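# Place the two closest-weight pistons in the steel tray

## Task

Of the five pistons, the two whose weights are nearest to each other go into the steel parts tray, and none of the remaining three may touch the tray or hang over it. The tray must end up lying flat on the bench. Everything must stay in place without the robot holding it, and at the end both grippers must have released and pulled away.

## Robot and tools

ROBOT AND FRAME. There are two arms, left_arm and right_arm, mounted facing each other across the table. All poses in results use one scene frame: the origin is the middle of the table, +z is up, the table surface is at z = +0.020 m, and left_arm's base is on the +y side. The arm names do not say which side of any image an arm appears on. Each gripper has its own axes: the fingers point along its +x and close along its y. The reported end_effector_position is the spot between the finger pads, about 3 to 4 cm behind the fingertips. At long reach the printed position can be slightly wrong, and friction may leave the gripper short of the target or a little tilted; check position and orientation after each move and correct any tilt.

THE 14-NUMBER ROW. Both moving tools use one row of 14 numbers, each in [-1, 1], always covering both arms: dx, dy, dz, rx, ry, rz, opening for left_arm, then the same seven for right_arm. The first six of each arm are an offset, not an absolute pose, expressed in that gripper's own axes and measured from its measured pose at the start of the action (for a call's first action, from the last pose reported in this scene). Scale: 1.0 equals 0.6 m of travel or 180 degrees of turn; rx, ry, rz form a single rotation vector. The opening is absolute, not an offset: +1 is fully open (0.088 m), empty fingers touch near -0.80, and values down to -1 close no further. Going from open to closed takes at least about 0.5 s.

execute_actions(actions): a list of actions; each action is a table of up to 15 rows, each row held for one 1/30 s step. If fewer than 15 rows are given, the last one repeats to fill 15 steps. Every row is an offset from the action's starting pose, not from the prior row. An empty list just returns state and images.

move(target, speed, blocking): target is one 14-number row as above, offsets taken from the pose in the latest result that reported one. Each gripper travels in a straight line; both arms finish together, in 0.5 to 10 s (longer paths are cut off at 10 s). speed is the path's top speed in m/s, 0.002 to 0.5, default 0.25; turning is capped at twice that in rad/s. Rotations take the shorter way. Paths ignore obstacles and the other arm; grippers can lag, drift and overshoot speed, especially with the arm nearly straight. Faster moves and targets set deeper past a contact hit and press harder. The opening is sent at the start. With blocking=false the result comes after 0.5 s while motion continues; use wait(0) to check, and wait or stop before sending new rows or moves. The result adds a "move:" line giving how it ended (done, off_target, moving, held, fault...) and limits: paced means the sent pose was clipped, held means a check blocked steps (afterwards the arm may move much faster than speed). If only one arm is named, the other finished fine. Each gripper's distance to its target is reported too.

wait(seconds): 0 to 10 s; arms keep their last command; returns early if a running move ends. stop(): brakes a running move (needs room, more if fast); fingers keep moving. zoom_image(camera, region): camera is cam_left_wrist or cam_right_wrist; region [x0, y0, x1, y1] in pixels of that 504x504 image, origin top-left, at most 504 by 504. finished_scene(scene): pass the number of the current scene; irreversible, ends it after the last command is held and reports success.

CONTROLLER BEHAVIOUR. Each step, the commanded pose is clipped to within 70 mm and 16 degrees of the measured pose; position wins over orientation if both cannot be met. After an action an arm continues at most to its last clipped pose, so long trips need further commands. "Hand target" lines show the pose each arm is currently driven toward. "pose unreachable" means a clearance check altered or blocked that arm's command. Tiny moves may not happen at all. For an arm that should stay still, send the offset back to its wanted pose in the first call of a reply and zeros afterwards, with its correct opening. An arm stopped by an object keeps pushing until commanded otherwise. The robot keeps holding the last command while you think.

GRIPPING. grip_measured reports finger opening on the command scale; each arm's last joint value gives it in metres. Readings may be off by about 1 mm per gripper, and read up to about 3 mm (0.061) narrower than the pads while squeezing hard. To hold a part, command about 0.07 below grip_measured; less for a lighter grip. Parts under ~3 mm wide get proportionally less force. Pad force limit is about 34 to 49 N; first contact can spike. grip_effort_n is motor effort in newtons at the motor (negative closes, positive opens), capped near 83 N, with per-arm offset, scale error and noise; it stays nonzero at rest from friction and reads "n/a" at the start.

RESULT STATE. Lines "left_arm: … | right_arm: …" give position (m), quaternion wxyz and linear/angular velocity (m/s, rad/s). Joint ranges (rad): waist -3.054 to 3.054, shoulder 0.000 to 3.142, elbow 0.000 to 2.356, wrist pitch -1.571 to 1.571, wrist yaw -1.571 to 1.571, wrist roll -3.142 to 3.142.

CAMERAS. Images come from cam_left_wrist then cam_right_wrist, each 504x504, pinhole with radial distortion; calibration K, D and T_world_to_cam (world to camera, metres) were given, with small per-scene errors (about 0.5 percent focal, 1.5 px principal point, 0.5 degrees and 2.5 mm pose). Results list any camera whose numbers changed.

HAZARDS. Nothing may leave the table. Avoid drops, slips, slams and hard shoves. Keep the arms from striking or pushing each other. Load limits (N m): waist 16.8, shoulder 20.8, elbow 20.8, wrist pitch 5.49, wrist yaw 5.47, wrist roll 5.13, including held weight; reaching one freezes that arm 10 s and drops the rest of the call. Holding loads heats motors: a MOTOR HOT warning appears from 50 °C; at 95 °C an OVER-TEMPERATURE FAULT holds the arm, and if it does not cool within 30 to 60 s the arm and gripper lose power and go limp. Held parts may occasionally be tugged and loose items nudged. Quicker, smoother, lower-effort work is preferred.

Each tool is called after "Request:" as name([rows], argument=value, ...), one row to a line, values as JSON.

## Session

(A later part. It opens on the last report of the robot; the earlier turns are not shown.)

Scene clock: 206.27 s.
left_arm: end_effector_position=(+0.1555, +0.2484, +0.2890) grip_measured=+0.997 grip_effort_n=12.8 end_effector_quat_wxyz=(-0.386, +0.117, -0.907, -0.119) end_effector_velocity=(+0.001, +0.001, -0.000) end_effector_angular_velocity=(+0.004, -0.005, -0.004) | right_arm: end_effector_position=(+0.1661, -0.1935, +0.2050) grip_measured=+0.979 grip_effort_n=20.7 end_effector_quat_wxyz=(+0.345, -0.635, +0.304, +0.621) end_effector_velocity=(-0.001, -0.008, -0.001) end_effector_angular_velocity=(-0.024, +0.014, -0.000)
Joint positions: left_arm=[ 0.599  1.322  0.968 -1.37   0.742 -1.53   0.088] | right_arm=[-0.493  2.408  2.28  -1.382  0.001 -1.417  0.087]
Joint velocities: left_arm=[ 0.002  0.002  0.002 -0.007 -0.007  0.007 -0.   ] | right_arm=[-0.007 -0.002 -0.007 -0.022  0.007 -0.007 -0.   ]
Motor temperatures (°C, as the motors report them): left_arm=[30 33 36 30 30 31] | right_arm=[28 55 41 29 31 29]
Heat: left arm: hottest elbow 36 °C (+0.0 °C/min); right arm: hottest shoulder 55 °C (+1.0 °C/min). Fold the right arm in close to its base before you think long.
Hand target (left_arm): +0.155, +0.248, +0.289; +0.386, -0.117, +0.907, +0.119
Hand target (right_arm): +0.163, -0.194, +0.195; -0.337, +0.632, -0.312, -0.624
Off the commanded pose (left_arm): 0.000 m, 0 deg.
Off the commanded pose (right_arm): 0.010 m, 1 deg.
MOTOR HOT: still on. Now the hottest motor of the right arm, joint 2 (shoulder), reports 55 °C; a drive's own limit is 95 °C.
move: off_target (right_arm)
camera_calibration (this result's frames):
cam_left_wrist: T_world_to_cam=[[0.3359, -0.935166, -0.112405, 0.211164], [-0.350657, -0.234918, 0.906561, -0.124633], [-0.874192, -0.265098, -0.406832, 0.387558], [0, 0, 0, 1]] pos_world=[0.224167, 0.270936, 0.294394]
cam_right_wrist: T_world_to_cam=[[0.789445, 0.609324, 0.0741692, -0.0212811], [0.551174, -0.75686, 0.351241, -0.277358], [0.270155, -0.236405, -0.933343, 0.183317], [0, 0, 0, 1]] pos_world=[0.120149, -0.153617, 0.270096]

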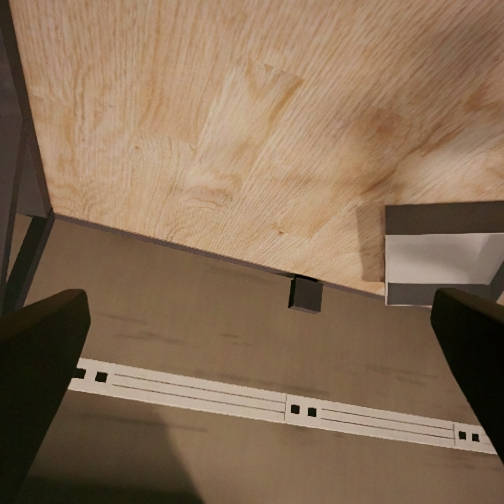

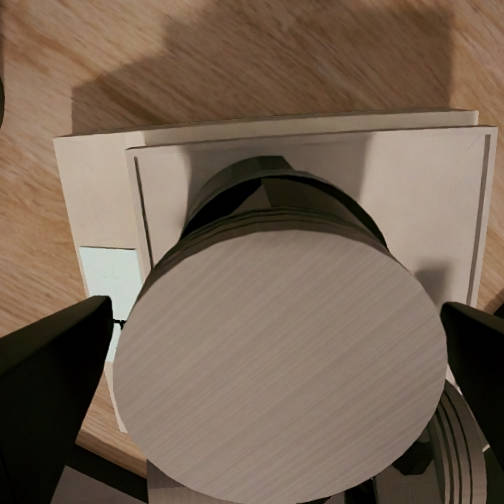

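Request:
move(target=[0,0,0,0,0,0,1,0.012,0,0,0,0,0.01,0.4], speed=0.03)

Request:
move(target=[0,0,0,0,0,0,1,-0.05,0.01,0.01,0,0,0,0.4], speed=0.05)

Request:
move(target=[0,0,0,0,0,0,1,0.03,0.45,0.445,0,0,0,0.4], speed=0.2)

Scene clock: 211.23 s.
left_arm: end_effector_position=(+0.1555, +0.2484, +0.2890) grip_measured=+0.997 grip_effort_n=12.8 end_effector_quat_wxyz=(-0.386, +0.117, -0.907, -0.119) end_effector_velocity=(-0.000, +0.002, -0.001) end_effector_angular_velocity=(+0.004, -0.005, -0.009) | right_arm: end_effector_position=(+0.1654, -0.1939, +0.2044) grip_measured=+0.605 grip_effort_n=-83.5 end_effector_quat_wxyz=(+0.339, -0.633, +0.310, +0.623) end_effector_velocity=(+0.003, -0.000, +0.000) end_effector_angular_velocity=(+0.007, +0.003, +0.000)
Joint positions: left_arm=[ 0.599  1.322  0.968 -1.37   0.742 -1.53   0.088] | right_arm=[-0.493  2.428  2.313 -1.413  0.    -1.417  0.069]
Joint velocities: left_arm=[-0.002 -0.002 -0.002 -0.007 -0.007  0.007 -0.   ] | right_arm=[-0.007  0.012  0.022 -0.007 -0.007 -0.007 -0.   ]
Motor temperatures (°C, as the motors report them): left_arm=[30 33 36 30 30 31] | right_arm=[28 55 41 29 31 29]
Heat: left arm: hottest elbow 36 °C (+0.0 °C/min); right arm: hottest shoulder 55 °C (+1.0 °C/min). Fold the right arm in close to its base before you think long.
Hand target (left_arm): +0.155, +0.248, +0.289; +0.386, -0.117, +0.907, +0.119
Hand target (right_arm): +0.166, -0.193, +0.198; -0.335, +0.630, -0.314, -0.626
Off the commanded pose (left_arm): 0.000 m, 0 deg.
Off the commanded pose (right_arm): 0.007 m, 1 deg.
MOTOR HOT: still on. Now the hottest motor of the right arm, joint 2 (shoulder), reports 55 °C; a drive's own limit is 95 °C.
move: done
camera_calibration (this result's frames):
cam_left_wrist: T_world_to_cam=[[0.3359, -0.935166, -0.112405, 0.211164], [-0.350657, -0.234918, 0.906561, -0.124633], [-0.874192, -0.265098, -0.406832, 0.387558], [0, 0, 0, 1]] pos_world=[0.224167, 0.270936, 0.294394]
cam_right_wrist: T_world_to_cam=[[0.790268, 0.610102, 0.057021, -0.0169533], [0.555832, -0.752907, 0.352394, -0.277325], [0.257928, -0.246792, -0.934113, 0.183002], [0, 0, 0, 1]] pos_world=[0.120342, -0.153293, 0.269639]

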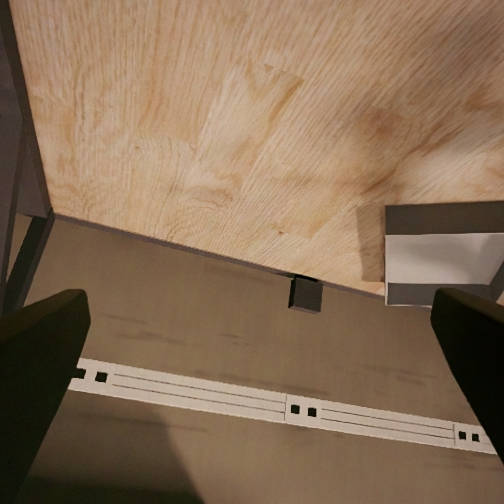

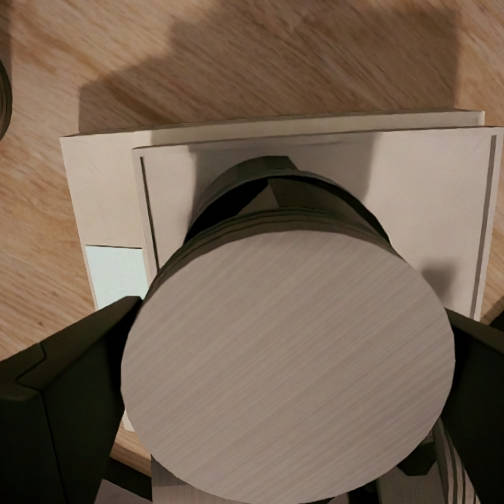

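Scene clock: 212.30 s.
left_arm: end_effector_position=(+0.1555, +0.2484, +0.2890) grip_measured=+0.997 grip_effort_n=12.8 end_effector_quat_wxyz=(-0.386, +0.117, -0.907, -0.119) end_effector_velocity=(+0.001, +0.003, -0.002) end_effector_angular_velocity=(+0.009, -0.019, -0.011) | right_arm: end_effector_position=(+0.1554, -0.1961, +0.2209) grip_measured=+0.605 grip_effort_n=-83.5 end_effector_quat_wxyz=(+0.334, -0.631, +0.315, +0.625) end_effector_velocity=(-0.003, -0.006, -0.001) end_effector_angular_velocity=(-0.014, +0.024, -0.014)
Joint positions: left_arm=[ 0.599  1.322  0.968 -1.37   0.742 -1.53   0.088] | right_arm=[-0.482  2.408  2.345 -1.479  0.    -1.405  0.069]
Joint velocities: left_arm=[-0.002 -0.002 -0.002 -0.007 -0.022  0.007 -0.   ] | right_arm=[-0.007 -0.002 -0.007 -0.022 -0.007  0.007 -0.   ]
Motor temperatures (°C, as the motors report them): left_arm=[30 33 36 30 30 31] | right_arm=[28 55 41 29 31 29]
Heat: left arm: hottest elbow 36 °C (+0.0 °C/min); right arm: hottest shoulder 55 °C (+1.0 °C/min). Fold the right arm in close to its base before you think long.
Hand target (left_arm): +0.155, +0.248, +0.289; +0.386, -0.117, +0.907, +0.119
Hand target (right_arm): +0.156, -0.194, +0.234; -0.345, +0.635, -0.304, -0.621
Off the commanded pose (left_arm): 0.000 m, 0 deg.
Off the commanded pose (right_arm): 0.014 m, 1 deg.
MOTOR HOT: still on. Now the hottest motor of the right arm, joint 2 (shoulder), reports 55 °C; a drive's own limit is 95 °C.
joint sent to its limit (right arm) — the command would take joint 3 (elbow) past its upper limit, so that joint was sent only as far as its limit.
move: off_target (right_arm)
camera_calibration (this result's frames):
cam_left_wrist: T_world_to_cam=[[0.3359, -0.935166, -0.112405, 0.211164], [-0.350657, -0.234918, 0.906561, -0.124633], [-0.874192, -0.265098, -0.406832, 0.387558], [0, 0, 0, 1]] pos_world=[0.224167, 0.270936, 0.294394]
cam_right_wrist: T_world_to_cam=[[0.790816, 0.610622, 0.0418429, -0.0052798], [0.559783, -0.749231, 0.353973, -0.279474], [0.247494, -0.256505, -0.934319, 0.200188], [0, 0, 0, 1]] pos_world=[0.111075, -0.154817, 0.286186]

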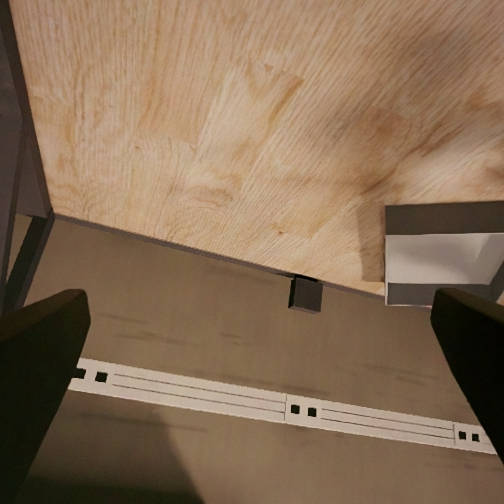

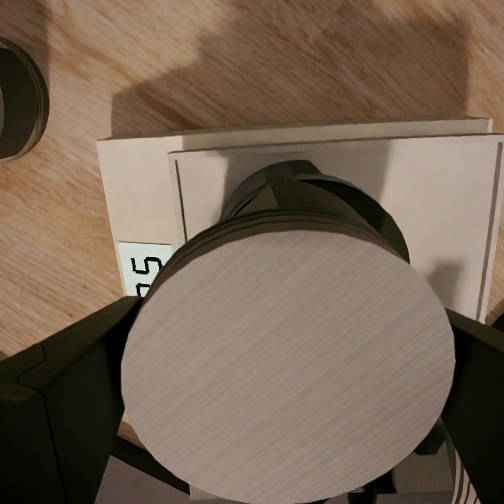

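Scene clock: 214.70 s.
left_arm: end_effector_position=(+0.1555, +0.2484, +0.2890) grip_measured=+0.997 grip_effort_n=12.8 end_effector_quat_wxyz=(-0.386, +0.117, -0.907, -0.119) end_effector_velocity=(-0.003, +0.004, +0.001) end_effector_angular_velocity=(+0.033, +0.017, +0.015) | right_arm: end_effector_position=(-0.2177, -0.1333, +0.1990) grip_measured=+0.605 grip_effort_n=-83.5 end_effector_quat_wxyz=(+0.333, -0.629, +0.316, +0.627) end_effector_velocity=(-0.006, -0.001, +0.003) end_effector_angular_velocity=(-0.009, +0.022, -0.014)
Joint positions: left_arm=[ 0.599  1.322  0.968 -1.37   0.742 -1.53   0.088] | right_arm=[ 0.412  2.053  1.676 -1.174  0.016 -0.512  0.069]
Joint velocities: left_arm=[-0.002 -0.002 -0.002 -0.022  0.007 -0.022 -0.   ] | right_arm=[ 0.007  0.002  0.017 -0.022 -0.022  0.022 -0.   ]
Motor temperatures (°C, as the motors report them): left_arm=[30 33 36 30 30 31] | right_arm=[28 55 41 29 31 29]
Heat: left arm: hottest elbow 36 °C (+0.0 °C/min); right arm: hottest shoulder 55 °C (+2.0 °C/min). Fold the right arm in close to its base before you think long.
Hand target (left_arm): +0.155, +0.248, +0.289; +0.386, -0.117, +0.907, +0.119
Hand target (right_arm): -0.220, -0.129, +0.201; -0.336, +0.628, -0.313, -0.628
Off the commanded pose (left_arm): 0.000 m, 0 deg.
Off the commanded pose (right_arm): 0.003 m, 0 deg.
MOTOR HOT: still on. Now the hottest motor of the right arm, joint 2 (shoulder), reports 55 °C; a drive's own limit is 95 °C.
move: done
camera_calibration (this result's frames):
cam_left_wrist: T_world_to_cam=[[0.3359, -0.935166, -0.112405, 0.211164], [-0.350657, -0.234918, 0.906561, -0.124633], [-0.874192, -0.265098, -0.406832, 0.387558], [0, 0, 0, 1]] pos_world=[0.224167, 0.270936, 0.294394]
cam_right_wrist: T_world_to_cam=[[0.790895, 0.610834, 0.0369598, 0.25339], [0.562432, -0.74937, 0.34945, -0.0143378], [0.241152, -0.255591, -0.936226, 0.287397], [0, 0, 0, 1]] pos_world=[-0.261647, -0.0920674, 0.264714]

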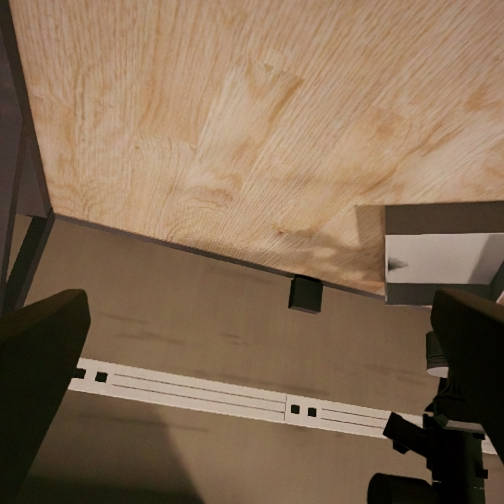

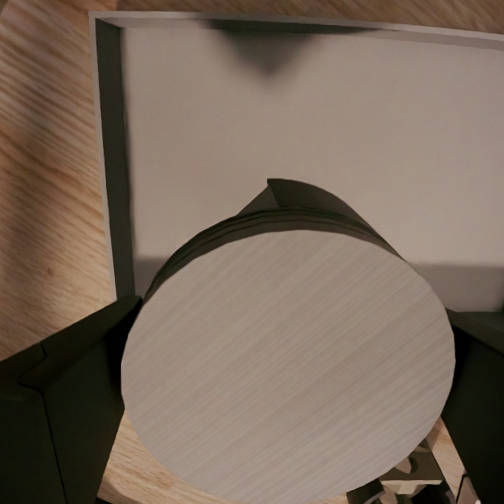

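Request:
move(target=[0,0,0,0,0,0,1,0.18,0.008,0,0,0,0,0.4], speed=0.06)

Request:
move(target=[0,0,0,0,0,0,1,0,0,0,0,0,0,1])

Request:
move(target=[0,0,0,0,0,0,1,-0.23,0,0,0,0,0,1])

Request:
move(target=[0,0,0,0,0,0,1,0,-0.545,-0.585,0,0,-0.06,0.35])

Scene clock: 219.47 s.
left_arm: end_effector_position=(+0.1555, +0.2484, +0.2890) grip_measured=+0.997 grip_effort_n=12.8 end_effector_quat_wxyz=(-0.386, +0.117, -0.907, -0.119) end_effector_velocity=(-0.002, +0.006, -0.001) end_effector_angular_velocity=(+0.043, +0.005, +0.012) | right_arm: end_effector_position=(-0.2201, -0.1309, +0.0961) grip_measured=+0.605 grip_effort_n=-83.5 end_effector_quat_wxyz=(+0.337, -0.626, +0.312, +0.630) end_effector_velocity=(-0.002, -0.000, +0.003) end_effector_angular_velocity=(-0.000, +0.022, +0.006)
Joint positions: left_arm=[ 0.599  1.322  0.968 -1.37   0.742 -1.53   0.088] | right_arm=[ 0.417  2.177  1.438 -0.799  0.016 -0.506  0.069]
Joint velocities: left_arm=[-0.002 -0.002 -0.007 -0.022 -0.007 -0.022 -0.   ] | right_arm=[-0.002 -0.007  0.002 -0.007 -0.022 -0.007 -0.   ]
Motor temperatures (°C, as the motors report them): left_arm=[30 33 36 30 30 31] | right_arm=[28 55 41 29 31 29]
Heat: left arm: hottest elbow 36 °C (+0.0 °C/min); right arm: hottest shoulder 55 °C (+4.1 °C/min). Fold the right arm in close to its base before you think long.
Hand target (left_arm): +0.155, +0.248, +0.289; +0.386, -0.117, +0.907, +0.119
Hand target (right_arm): -0.221, -0.134, +0.091; -0.333, +0.629, -0.316, -0.627
Off the commanded pose (left_arm): 0.000 m, 0 deg.
Off the commanded pose (right_arm): 0.006 m, 1 deg.
MOTOR HOT: still on. Now the hottest motor of the right arm, joint 2 (shoulder), reports 55 °C; a drive's own limit is 95 °C.
move: done
camera_calibration (this result's frames):
cam_left_wrist: T_world_to_cam=[[0.3359, -0.935166, -0.112405, 0.211164], [-0.350657, -0.234918, 0.906561, -0.124633], [-0.874192, -0.265098, -0.406832, 0.387558], [0, 0, 0, 1]] pos_world=[0.224167, 0.270936, 0.294394]
cam_right_wrist: T_world_to_cam=[[0.791193, 0.609979, 0.0440425, 0.256884], [0.56271, -0.754302, 0.338209, 0.0252997], [0.239522, -0.242806, -0.94004, 0.193898], [0, 0, 0, 1]] pos_world=[-0.263924, -0.0905304, 0.162401]

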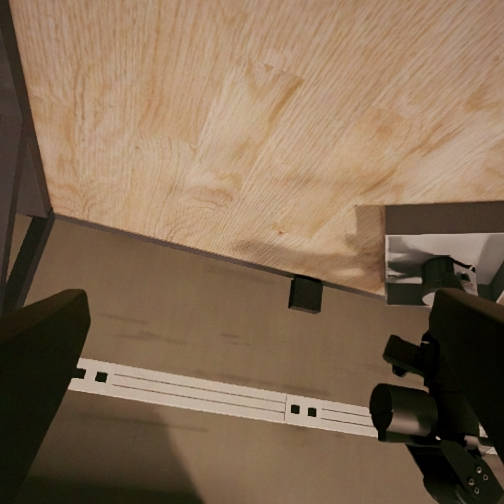

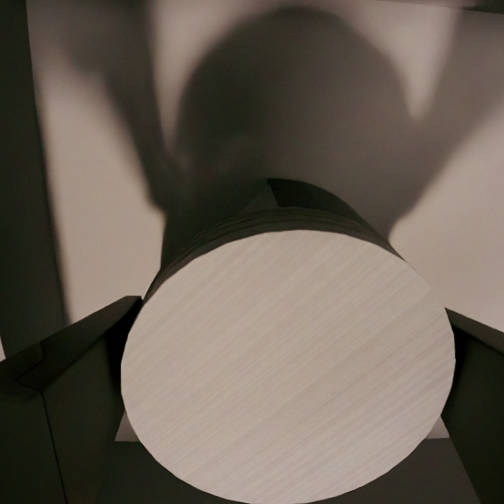

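Scene clock: 220.20 s.
left_arm: end_effector_position=(+0.1555, +0.2484, +0.2890) grip_measured=+0.997 grip_effort_n=12.8 end_effector_quat_wxyz=(-0.386, +0.117, -0.907, -0.119) end_effector_velocity=(+0.001, +0.003, -0.001) end_effector_angular_velocity=(+0.005, -0.021, -0.011) | right_arm: end_effector_position=(-0.2202, -0.1308, +0.0961) grip_measured=+0.977 grip_effort_n=20.7 end_effector_quat_wxyz=(+0.338, -0.626, +0.312, +0.630) end_effector_velocity=(+0.000, -0.002, +0.000) end_effector_angular_velocity=(-0.008, +0.006, +0.005)
Joint positions: left_arm=[ 0.599  1.322  0.968 -1.37   0.742 -1.53   0.088] | right_arm=[ 0.417  2.177  1.438 -0.799  0.016 -0.506  0.087]
Joint velocities: left_arm=[-0.002 -0.007 -0.002 -0.007 -0.022  0.007 -0.   ] | right_arm=[-0.002 -0.002 -0.002 -0.007 -0.007 -0.007  0.001]
Motor temperatures (°C, as the motors report them): left_arm=[30 33 36 30 30 31] | right_arm=[28 55 41 29 31 29]
Heat: left arm: hottest elbow 36 °C (+0.0 °C/min); right arm: hottest shoulder 55 °C (+4.0 °C/min). Fold the right arm in close to its base before you think long.
Hand target (left_arm): +0.155, +0.248, +0.289; +0.386, -0.117, +0.907, +0.119
Hand target (right_arm): -0.220, -0.131, +0.096; -0.337, +0.626, -0.312, -0.630
Off the commanded pose (left_arm): 0.000 m, 0 deg.
Off the commanded pose (right_arm): 0.000 m, 0 deg.
MOTOR HOT: still on. Now the hottest motor of the right arm, joint 2 (shoulder), reports 55 °C; a drive's own limit is 95 °C.
move: done
camera_calibration (this result's frames):
cam_left_wrist: T_world_to_cam=[[0.3359, -0.935166, -0.112405, 0.211164], [-0.350657, -0.234918, 0.906561, -0.124633], [-0.874192, -0.265098, -0.406832, 0.387558], [0, 0, 0, 1]] pos_world=[0.224167, 0.270936, 0.294394]
cam_right_wrist: T_world_to_cam=[[0.791195, 0.609962, 0.0442405, 0.25682], [0.562725, -0.75443, 0.3379, 0.0253825], [0.239482, -0.242449, -0.940142, 0.19397], [0, 0, 0, 1]] pos_world=[-0.26393, -0.0904729, 0.162421]

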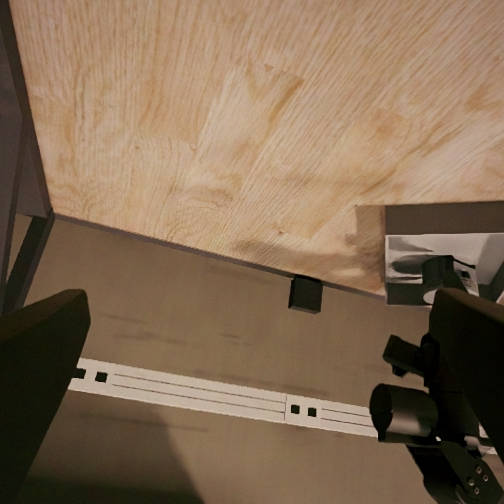

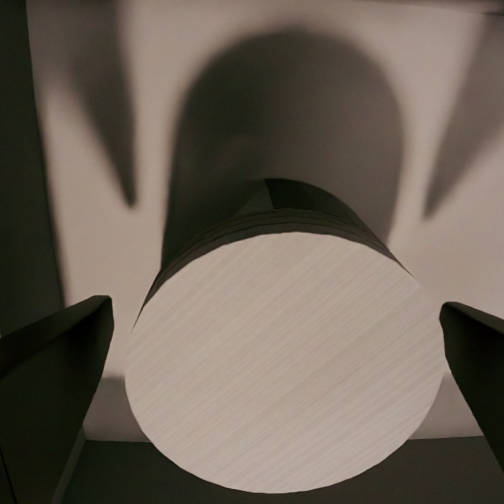

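Scene clock: 221.43 s.
left_arm: end_effector_position=(+0.1555, +0.2484, +0.2890) grip_measured=+0.997 grip_effort_n=12.8 end_effector_quat_wxyz=(-0.386, +0.117, -0.907, -0.119) end_effector_velocity=(-0.001, -0.001, +0.000) end_effector_angular_velocity=(-0.014, +0.003, -0.007) | right_arm: end_effector_position=(-0.2194, -0.1371, +0.2309) grip_measured=+0.979 grip_effort_n=20.7 end_effector_quat_wxyz=(+0.335, -0.628, +0.315, +0.628) end_effector_velocity=(-0.004, -0.002, +0.002) end_effector_angular_velocity=(-0.015, +0.020, +0.010)
Joint positions: left_arm=[ 0.599  1.322  0.968 -1.37   0.742 -1.53   0.088] | right_arm=[ 0.417  2.023  1.758 -1.282  0.016 -0.506  0.087]
Joint velocities: left_arm=[-0.002 -0.002 -0.002  0.007  0.007  0.007  0.   ] | right_arm=[ 0.002  0.002  0.012 -0.022 -0.022 -0.007 -0.   ]
Motor temperatures (°C, as the motors report them): left_arm=[30 33 36 30 30 31] | right_arm=[28 55 41 29 31 29]
Heat: left arm: hottest elbow 36 °C (+0.0 °C/min); right arm: hottest shoulder 55 °C (+4.1 °C/min). Fold the right arm in close to its base before you think long.
Hand target (left_arm): +0.155, +0.248, +0.289; +0.386, -0.117, +0.907, +0.119
Hand target (right_arm): -0.221, -0.135, +0.234; -0.337, +0.626, -0.312, -0.630
Off the commanded pose (left_arm): 0.000 m, 0 deg.
Off the commanded pose (right_arm): 0.004 m, 1 deg.
MOTOR HOT: still on. Now the hottest motor of the right arm, joint 2 (shoulder), reports 55 °C; a drive's own limit is 95 °C.
move: done
camera_calibration (this result's frames):
cam_left_wrist: T_world_to_cam=[[0.3359, -0.935166, -0.112405, 0.211164], [-0.350657, -0.234918, 0.906561, -0.124633], [-0.874192, -0.265098, -0.406832, 0.387558], [0, 0, 0, 1]] pos_world=[0.224167, 0.270936, 0.294394]
cam_right_wrist: T_world_to_cam=[[0.791153, 0.610343, 0.0394881, 0.255307], [0.562379, -0.751322, 0.345319, -0.0267017], [0.240431, -0.250993, -0.937654, 0.31744], [0, 0, 0, 1]] pos_world=[-0.263293, -0.0962109, 0.296788]

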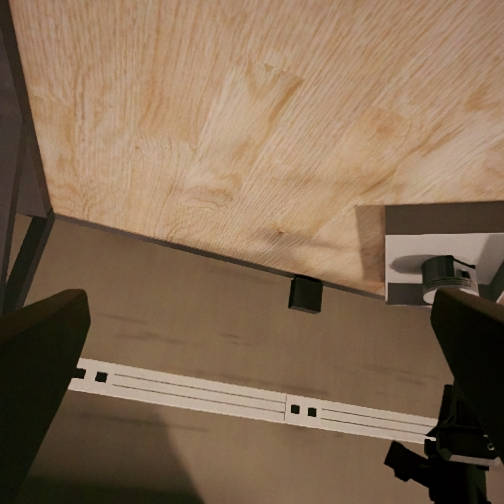

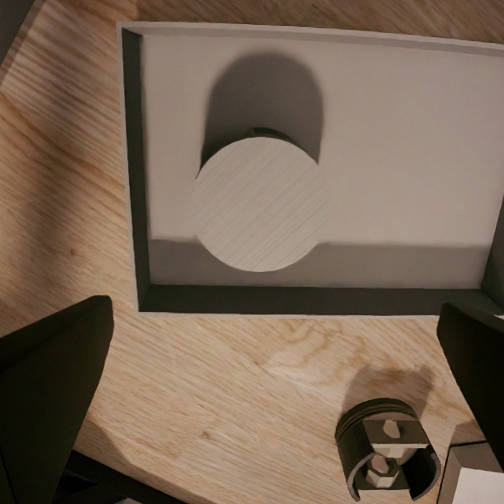

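Scene clock: 224.03 s.
left_arm: end_effector_position=(+0.1555, +0.2484, +0.2890) grip_measured=+0.997 grip_effort_n=12.3 end_effector_quat_wxyz=(-0.386, +0.117, -0.907, -0.119) end_effector_velocity=(+0.000, -0.000, -0.001) end_effector_angular_velocity=(+0.000, -0.008, +0.002) | right_arm: end_effector_position=(+0.2483, -0.2413, +0.2357) grip_measured=+0.353 grip_effort_n=-16.0 end_effector_quat_wxyz=(+0.401, -0.664, +0.246, +0.582) end_effector_velocity=(+0.001, +0.001, -0.001) end_effector_angular_velocity=(+0.003, +0.005, +0.006)
Joint positions: left_arm=[ 0.599  1.322  0.968 -1.37   0.742 -1.53   0.088] | right_arm=[-0.674  2.39   2.346 -1.278 -0.004 -1.593  0.056]
Joint velocities: left_arm=[-0.002 -0.002 -0.002  0.007 -0.007 -0.007  0.   ] | right_arm=[-0.002  0.012  0.017 -0.007 -0.007 -0.007 -0.   ]
Motor temperatures (°C, as the motors report them): left_arm=[30 33 36 30 30 31] | right_arm=[28 54 41 29 31 29]
Heat: left arm: hottest elbow 36 °C (+0.0 °C/min); right arm: hottest shoulder 54 °C (+4.0 °C/min). Fold the right arm in close to its base before you think long.
Hand target (left_arm): +0.155, +0.248, +0.289; +0.386, -0.117, +0.907, +0.119
Hand target (right_arm): +0.250, -0.241, +0.233; -0.400, +0.663, -0.246, -0.583
Off the commanded pose (left_arm): 0.000 m, 0 deg.
Off the commanded pose (right_arm): 0.007 m, 2 deg.
MOTOR HOT: still on. Now the hottest motor of the right arm, joint 2 (shoulder), reports 54 °C; a drive's own limit is 95 °C.
joint sent to its limit (right arm) — the command would take joint 3 (elbow) past its upper limit, so that joint was sent only as far as its limit.
move: done
camera_calibration (this result's frames):
cam_left_wrist: T_world_to_cam=[[0.3359, -0.935166, -0.112405, 0.211164], [-0.350657, -0.234918, 0.906561, -0.124633], [-0.874192, -0.265098, -0.406832, 0.387558], [0, 0, 0, 1]] pos_world=[0.224167, 0.270936, 0.294394]
cam_right_wrist: T_world_to_cam=[[0.765885, 0.588542, 0.258917, -0.102061], [0.490742, -0.795244, 0.356033, -0.365077], [0.415443, -0.145619, -0.897888, 0.155908], [0, 0, 0, 1]] pos_world=[0.192554, -0.207555, 0.296393]

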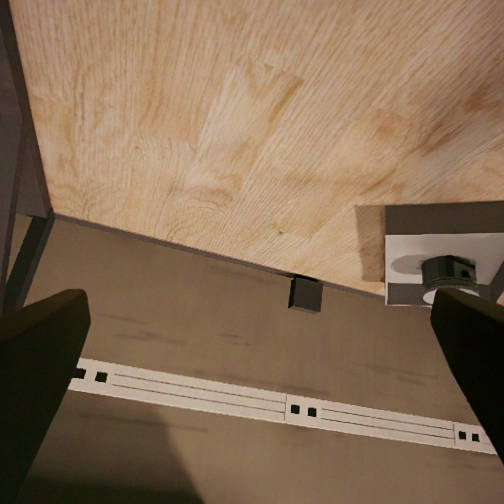

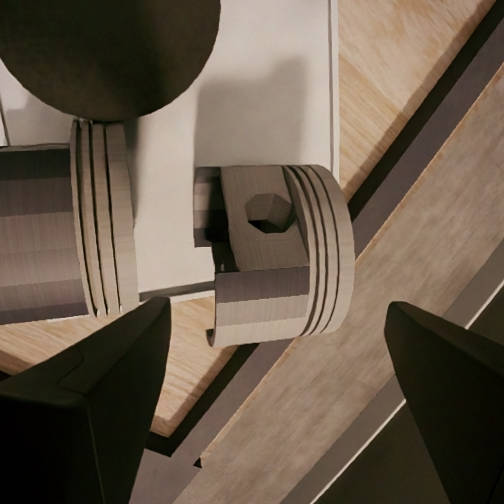

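Nearly aligned along the finger axis.

Request:
move(target=[0,0,0,0,0,0,1,0.075,-0.003,-0.008,-0.02,0,0.01,0.42], speed=0.05)

Scene clock: 226.60 s.
left_arm: end_effector_position=(+0.1555, +0.2484, +0.2890) grip_measured=+0.997 grip_effort_n=12.8 end_effector_quat_wxyz=(-0.386, +0.117, -0.907, -0.119) end_effector_velocity=(+0.000, +0.005, -0.002) end_effector_angular_velocity=(+0.033, -0.012, -0.000) | right_arm: end_effector_position=(+0.2605, -0.2363, +0.2011) grip_measured=+0.416 grip_effort_n=20.7 end_effector_quat_wxyz=(+0.375, -0.674, +0.233, +0.592) end_effector_velocity=(-0.003, +0.001, +0.000) end_effector_angular_velocity=(+0.001, +0.009, +0.011)
Joint positions: left_arm=[ 0.599  1.322  0.968 -1.37   0.742 -1.53   0.088] | right_arm=[-0.679  2.466  2.348 -1.219 -0.004 -1.661  0.059]
Joint velocities: left_arm=[-0.002 -0.002 -0.002 -0.022 -0.022 -0.007  0.   ] | right_arm=[ 0.002 -0.002 -0.002 -0.007 -0.007 -0.007  0.   ]
Motor temperatures (°C, as the motors report them): left_arm=[30 33 36 29 30 31] | right_arm=[28 55 41 29 31 29]
Heat: left arm: hottest elbow 36 °C (+0.0 °C/min); right arm: hottest shoulder 55 °C (+5.0 °C/min). Fold the right arm in close to its base before you think long.
Hand target (left_arm): +0.155, +0.248, +0.289; +0.386, -0.117, +0.907, +0.119
Hand target (right_arm): +0.261, -0.238, +0.192; -0.371, +0.672, -0.238, -0.596
Off the commanded pose (left_arm): 0.000 m, 0 deg.
Off the commanded pose (right_arm): 0.009 m, 1 deg.
MOTOR HOT: still on. Now the hottest motor of the right arm, joint 2 (shoulder), reports 55 °C; a drive's own limit is 95 °C.
move: off_target (right_arm)
camera_calibration (this result's frames):
cam_left_wrist: T_world_to_cam=[[0.3359, -0.935166, -0.112405, 0.211164], [-0.350657, -0.234918, 0.906561, -0.124633], [-0.874192, -0.265098, -0.406832, 0.387558], [0, 0, 0, 1]] pos_world=[0.224167, 0.270936, 0.294394]
cam_right_wrist: T_world_to_cam=[[0.7293, 0.639618, 0.242922, -0.0805762], [0.539327, -0.755901, 0.371134, -0.361167], [0.421009, -0.139654, -0.896241, 0.120189], [0, 0, 0, 1]] pos_world=[0.202951, -0.204683, 0.261333]

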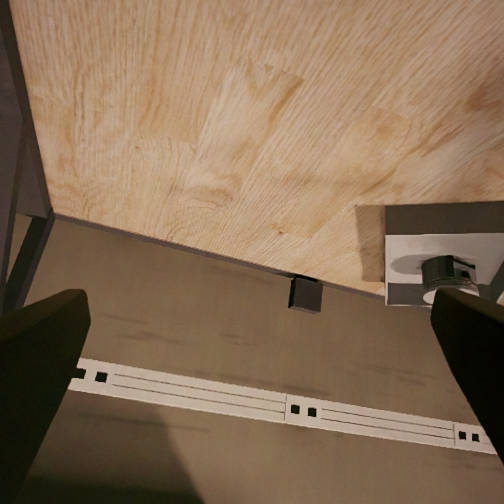

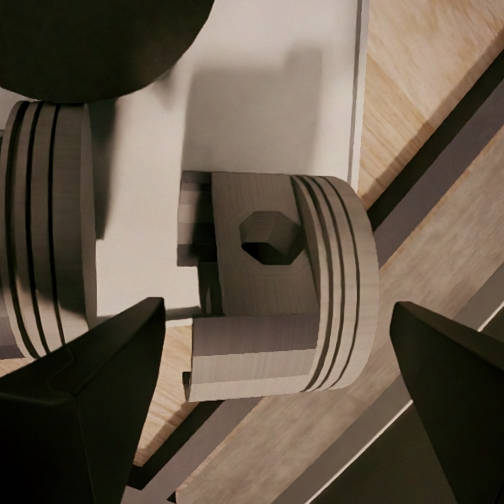

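Request:
move(target=[0,0,0,0,0,0,1,0.07,0,-0.006,0,0,0.015,0.45], speed=0.04)

Request:
move(target=[0,0,0,0,0,0,1,0,0,0,0,0,0,-0.3])

Request:
move(target=[0,0,0,0,0,0,1,-0.16,-0.025,0,0,0,-0.03,-0.3], speed=0.06)

Scene clock: 230.00 s.
left_arm: end_effector_position=(+0.1555, +0.2484, +0.2890) grip_measured=+0.997 grip_effort_n=12.8 end_effector_quat_wxyz=(-0.386, +0.117, -0.907, -0.119) end_effector_velocity=(-0.001, +0.000, -0.001) end_effector_angular_velocity=(-0.009, -0.010, -0.014) | right_arm: end_effector_position=(+0.2689, -0.2324, +0.1697) grip_measured=+0.446 grip_effort_n=21.6 end_effector_quat_wxyz=(+0.371, -0.672, +0.238, +0.595) end_effector_velocity=(+0.002, -0.001, -0.002) end_effector_angular_velocity=(-0.003, -0.005, -0.011)
Joint positions: left_arm=[ 0.599  1.322  0.968 -1.37   0.742 -1.53   0.088] | right_arm=[-0.681  2.537  2.356 -1.173 -0.003 -1.663  0.061]
Joint velocities: left_arm=[-0.007 -0.002 -0.002  0.007 -0.007  0.007 -0.   ] | right_arm=[-0.002  0.002 -0.002  0.007  0.007  0.007 -0.   ]
Motor temperatures (°C, as the motors report them): left_arm=[30 33 36 29 30 31] | right_arm=[28 55 41 29 31 29]
Heat: left arm: hottest elbow 36 °C (+0.0 °C/min); right arm: hottest shoulder 55 °C (+6.1 °C/min). Fold the right arm in close to its base before you think long.
Hand target (left_arm): +0.155, +0.248, +0.289; +0.386, -0.117, +0.907, +0.119
Hand target (right_arm): +0.270, -0.234, +0.160; -0.365, +0.671, -0.244, -0.598
Off the commanded pose (left_arm): 0.000 m, 0 deg.
Off the commanded pose (right_arm): 0.010 m, 2 deg.
MOTOR HOT: still on. Now the hottest motor of the right arm, joint 2 (shoulder), reports 55 °C; a drive's own limit is 95 °C.
joint sent to its limit (right arm) — the command would take joint 3 (elbow) past its upper limit, so that joint was sent only as far as its limit.
move: off_target (right_arm)
camera_calibration (this result's frames):
cam_left_wrist: T_world_to_cam=[[0.3359, -0.935166, -0.112405, 0.211164], [-0.350657, -0.234918, 0.906561, -0.124633], [-0.874192, -0.265098, -0.406832, 0.387558], [0, 0, 0, 1]] pos_world=[0.224167, 0.270936, 0.294394]
cam_right_wrist: T_world_to_cam=[[0.732674, 0.641485, 0.227345, -0.0793807], [0.543597, -0.752584, 0.371644, -0.351502], [0.4095, -0.14871, -0.900108, 0.0906884], [0, 0, 0, 1]] pos_world=[0.212099, -0.200127, 0.23031]

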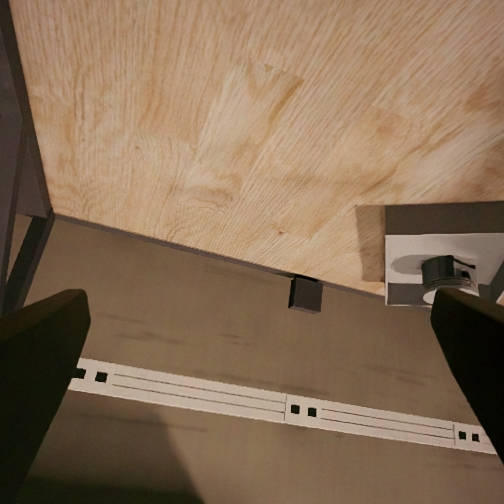

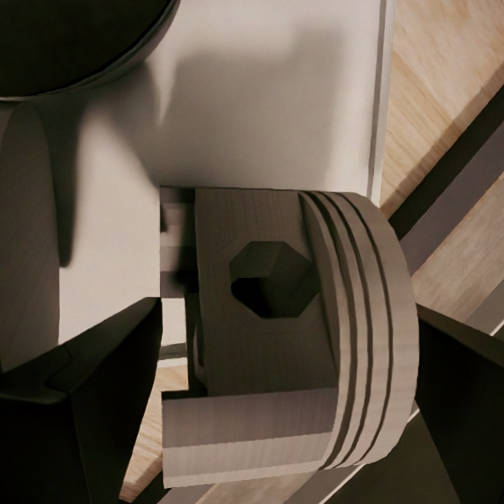

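Scene clock: 230.50 s.
left_arm: end_effector_position=(+0.1555, +0.2484, +0.2890) grip_measured=+0.997 grip_effort_n=12.8 end_effector_quat_wxyz=(-0.386, +0.117, -0.907, -0.119) end_effector_velocity=(+0.002, -0.000, -0.001) end_effector_angular_velocity=(-0.009, -0.025, -0.011) | right_arm: end_effector_position=(+0.2690, -0.2322, +0.1697) grip_measured=+0.028 grip_effort_n=-83.5 end_effector_quat_wxyz=(+0.371, -0.672, +0.238, +0.595) end_effector_velocity=(-0.001, -0.001, +0.000) end_effector_angular_velocity=(+0.001, +0.009, +0.006)
Joint positions: left_arm=[ 0.599  1.322  0.968 -1.37   0.742 -1.53   0.088] | right_arm=[-0.681  2.537  2.356 -1.172 -0.004 -1.663  0.04 ]
Joint velocities: left_arm=[-0.002 -0.002  0.002  0.007 -0.022  0.007 -0.   ] | right_arm=[-0.002 -0.002 -0.002 -0.007 -0.007 -0.007 -0.   ]
Motor temperatures (°C, as the motors report them): left_arm=[30 33 36 29 30 31] | right_arm=[28 55 41 29 31 29]
Heat: left arm: hottest elbow 36 °C (+0.0 °C/min); right arm: hottest shoulder 55 °C (+6.0 °C/min). Fold the right arm in close to its base before you think long.
Hand target (left_arm): +0.155, +0.248, +0.289; +0.386, -0.117, +0.907, +0.119
Hand target (right_arm): +0.269, -0.232, +0.170; -0.371, +0.672, -0.238, -0.595
Off the commanded pose (left_arm): 0.000 m, 0 deg.
Off the commanded pose (right_arm): 0.000 m, 0 deg.
MOTOR HOT: still on. Now the hottest motor of the right arm, joint 2 (shoulder), reports 55 °C; a drive's own limit is 95 °C.
move: done
camera_calibration (this result's frames):
cam_left_wrist: T_world_to_cam=[[0.3359, -0.935166, -0.112405, 0.211164], [-0.350657, -0.234918, 0.906561, -0.124633], [-0.874192, -0.265098, -0.406832, 0.387558], [0, 0, 0, 1]] pos_world=[0.224167, 0.270936, 0.294394]
cam_right_wrist: T_world_to_cam=[[0.732267, 0.641656, 0.22817, -0.0795516], [0.5439, -0.752654, 0.37106, -0.351414], [0.409826, -0.147613, -0.900141, 0.0908915], [0, 0, 0, 1]] pos_world=[0.212138, -0.200032, 0.230362]

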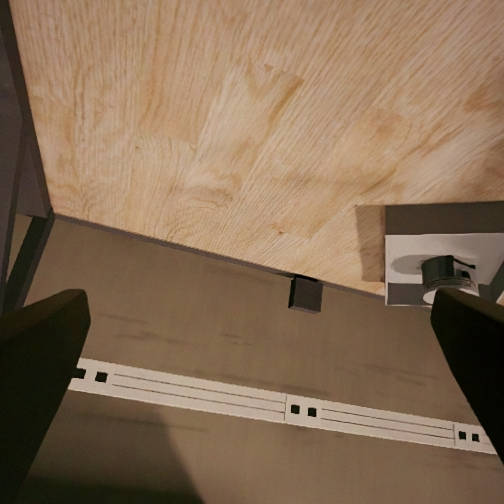

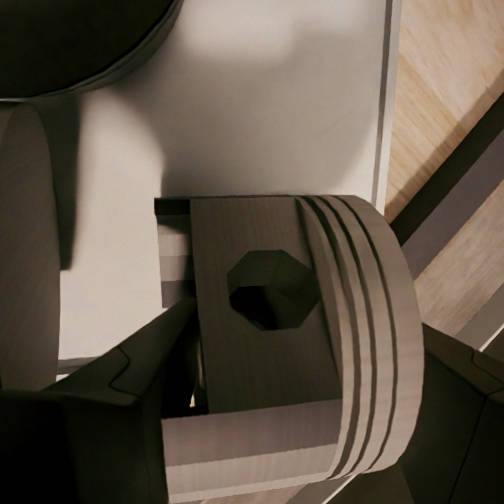

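Scene clock: 232.53 s.
left_arm: end_effector_position=(+0.1555, +0.2484, +0.2890) grip_measured=+0.997 grip_effort_n=13.3 end_effector_quat_wxyz=(-0.386, +0.117, -0.907, -0.119) end_effector_velocity=(-0.002, +0.002, +0.001) end_effector_angular_velocity=(+0.009, +0.010, +0.004) | right_arm: end_effector_position=(+0.2630, -0.2350, +0.2538) grip_measured=+0.028 grip_effort_n=-83.5 end_effector_quat_wxyz=(+0.408, -0.688, +0.194, +0.568) end_effector_velocity=(-0.002, -0.001, -0.000) end_effector_angular_velocity=(-0.000, +0.008, +0.007)
Joint positions: left_arm=[ 0.599  1.322  0.968 -1.37   0.742 -1.53   0.088] | right_arm=[-0.681  2.369  2.356 -1.208 -0.01  -1.663  0.04 ]
Joint velocities: left_arm=[-0.002 -0.002 -0.002 -0.007  0.007 -0.007  0.   ] | right_arm=[-0.002 -0.002 -0.002 -0.007 -0.007 -0.007 -0.   ]
Motor temperatures (°C, as the motors report them): left_arm=[30 33 36 29 30 31] | right_arm=[28 56 41 29 31 29]
Heat: left arm: hottest elbow 36 °C (+0.0 °C/min); right arm: hottest shoulder 56 °C (+7.0 °C/min). Fold the right arm in close to its base before you think long.
Hand target (left_arm): +0.155, +0.248, +0.289; +0.386, -0.117, +0.907, +0.119
Hand target (right_arm): +0.264, -0.236, +0.267; -0.417, +0.691, -0.185, -0.561
Off the commanded pose (left_arm): 0.000 m, 0 deg.
Off the commanded pose (right_arm): 0.013 m, 2 deg.
MOTOR HOT: still on. Now the hottest motor of the right arm, joint 2 (shoulder), reports 56 °C; a drive's own limit is 95 °C.
joint sent to its limit (right arm) — the command would take joint 3 (elbow) past its upper limit, so that joint was sent only as far as its limit.
move: off_target (right_arm)
camera_calibration (this result's frames):
cam_left_wrist: T_world_to_cam=[[0.3359, -0.935166, -0.112405, 0.211164], [-0.350657, -0.234918, 0.906561, -0.124633], [-0.874192, -0.265098, -0.406832, 0.387558], [0, 0, 0, 1]] pos_world=[0.224167, 0.270936, 0.294394]
cam_right_wrist: T_world_to_cam=[[0.699996, 0.620271, 0.353933, -0.121034], [0.505813, -0.780482, 0.367425, -0.377057], [0.504142, -0.0781721, -0.860076, 0.149987], [0, 0, 0, 1]] pos_world=[0.199829, -0.207487, 0.310378]

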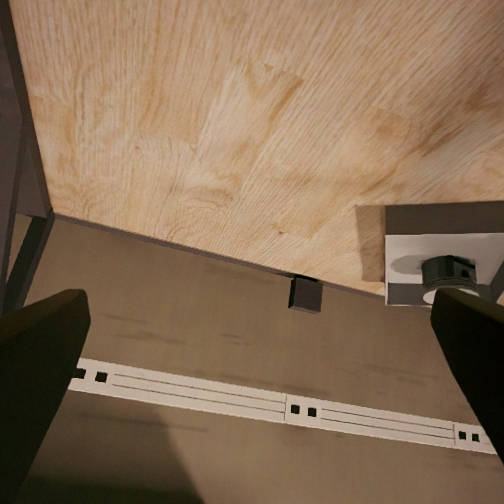

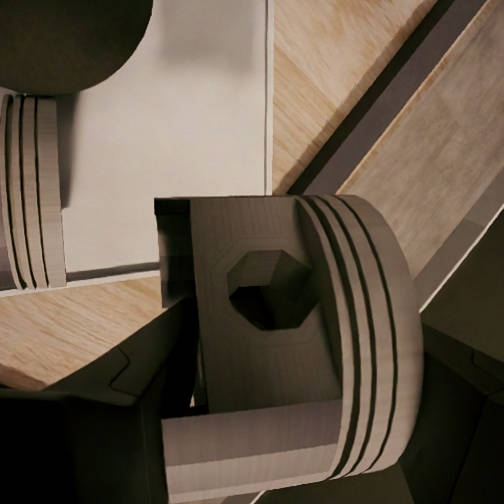

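Request:
move(target=[0,0,0,0,0,0,1,-0.09,0.355,0.62,0.02,0,0.08,-0.3], speed=0.18)

Request:
move(target=[0,0,0,0,0,0,1,0.17,0.015,0,0,0,0.01,-0.3], speed=0.06)

Scene clock: 237.93 s.
left_arm: end_effector_position=(+0.1555, +0.2484, +0.2890) grip_measured=+0.997 grip_effort_n=12.8 end_effector_quat_wxyz=(-0.386, +0.117, -0.907, -0.119) end_effector_velocity=(-0.000, +0.005, -0.000) end_effector_angular_velocity=(+0.018, -0.000, -0.004) | right_arm: end_effector_position=(-0.1390, -0.0804, +0.2272) grip_measured=+0.028 grip_effort_n=-83.5 end_effector_quat_wxyz=(+0.355, -0.644, +0.294, +0.611) end_effector_velocity=(-0.000, -0.003, +0.005) end_effector_angular_velocity=(-0.020, +0.010, -0.024)
Joint positions: left_arm=[ 0.599  1.322  0.968 -1.37   0.742 -1.53   0.088] | right_arm=[ 0.244  2.243  2.084 -1.351  0.077 -0.681  0.04 ]
Joint velocities: left_arm=[ 0.002 -0.002 -0.002 -0.022 -0.007  0.007 -0.   ] | right_arm=[-0.002  0.012  0.042 -0.051 -0.007  0.022 -0.   ]
Motor temperatures (°C, as the motors report them): left_arm=[30 33 36 29 30 31] | right_arm=[28 57 41 30 31 29]
Heat: left arm: hottest elbow 36 °C (+0.0 °C/min); right arm: hottest shoulder 57 °C (+8.1 °C/min). Fold the right arm in close to its base before you think long.
Hand target (left_arm): +0.155, +0.248, +0.289; +0.386, -0.117, +0.907, +0.119
Hand target (right_arm): -0.140, -0.077, +0.229; -0.358, +0.642, -0.293, -0.612
Off the commanded pose (left_arm): 0.000 m, 0 deg.
Off the commanded pose (right_arm): 0.004 m, 0 deg.
MOTOR HOT: still on. Now the hottest motor of the right arm, joint 2 (shoulder), reports 57 °C; a drive's own limit is 95 °C.
move: done
camera_calibration (this result's frames):
cam_left_wrist: T_world_to_cam=[[0.3359, -0.935166, -0.112405, 0.211164], [-0.350657, -0.234918, 0.906561, -0.124633], [-0.874192, -0.265098, -0.406832, 0.387558], [0, 0, 0, 1]] pos_world=[0.224167, 0.270936, 0.294394]
cam_right_wrist: T_world_to_cam=[[0.786371, 0.607732, 0.110827, 0.140102], [0.538053, -0.761946, 0.36047, -0.0358146], [0.303513, -0.223832, -0.926164, 0.317244], [0, 0, 0, 1]] pos_world=[-0.187189, -0.0414236, 0.291203]

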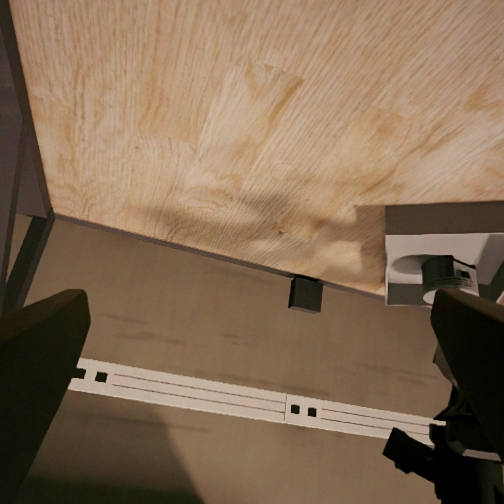

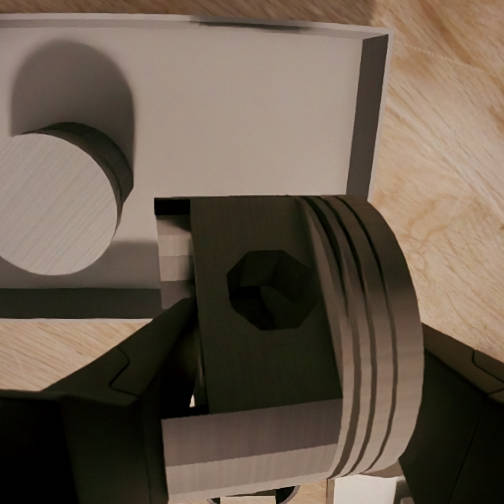

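Scene clock: 240.03 s.
left_arm: end_effector_position=(+0.1555, +0.2484, +0.2890) grip_measured=+0.997 grip_effort_n=12.8 end_effector_quat_wxyz=(-0.386, +0.117, -0.907, -0.119) end_effector_velocity=(+0.000, +0.001, -0.001) end_effector_angular_velocity=(+0.000, -0.008, +0.002) | right_arm: end_effector_position=(-0.1399, -0.0776, +0.1307) grip_measured=+0.028 grip_effort_n=-83.5 end_effector_quat_wxyz=(+0.350, -0.637, +0.299, +0.618) end_effector_velocity=(+0.002, -0.002, +0.000) end_effector_angular_velocity=(-0.008, -0.007, +0.004)
Joint positions: left_arm=[ 0.599  1.322  0.968 -1.37   0.742 -1.53   0.088] | right_arm=[ 0.239  2.302  1.798 -1.012  0.053 -0.686  0.04 ]
Joint velocities: left_arm=[-0.002 -0.007 -0.007  0.007 -0.007 -0.007  0.   ] | right_arm=[-0.002 -0.002 -0.002 -0.007  0.007 -0.007 -0.   ]
Motor temperatures (°C, as the motors report them): left_arm=[30 33 36 29 30 31] | right_arm=[28 57 41 30 31 29]
Heat: left arm: hottest elbow 36 °C (+0.0 °C/min); right arm: hottest shoulder 57 °C (+7.1 °C/min). Fold the right arm in close to its base before you think long.
Hand target (left_arm): +0.155, +0.248, +0.289; +0.386, -0.117, +0.907, +0.119
Hand target (right_arm): -0.139, -0.080, +0.125; -0.345, +0.639, -0.304, -0.617
Off the commanded pose (left_arm): 0.000 m, 0 deg.
Off the commanded pose (right_arm): 0.007 m, 1 deg.
MOTOR HOT: still on. Now the hottest motor of the right arm, joint 2 (shoulder), reports 57 °C; a drive's own limit is 95 °C.
move: done
camera_calibration (this result's frames):
cam_left_wrist: T_world_to_cam=[[0.3359, -0.935166, -0.112405, 0.211164], [-0.350657, -0.234918, 0.906561, -0.124633], [-0.874192, -0.265098, -0.406832, 0.387558], [0, 0, 0, 1]] pos_world=[0.224167, 0.270936, 0.294394]
cam_right_wrist: T_world_to_cam=[[0.788394, 0.608597, 0.0896892, 0.152943], [0.546907, -0.760171, 0.35076, 0.00432921], [0.281651, -0.227486, -0.93216, 0.226177], [0, 0, 0, 1]] pos_world=[-0.18665, -0.0383375, 0.195597]

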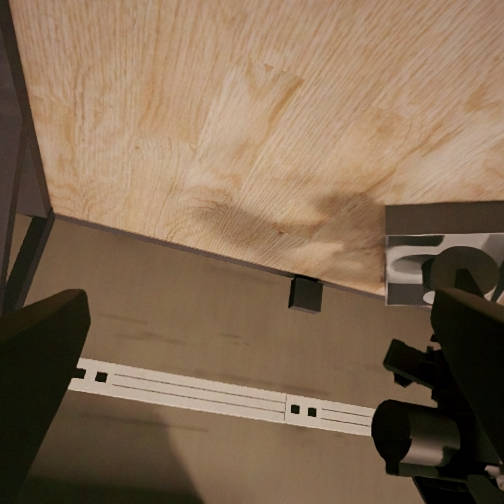

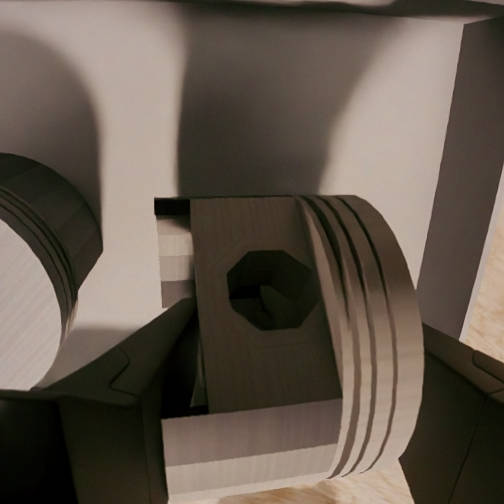

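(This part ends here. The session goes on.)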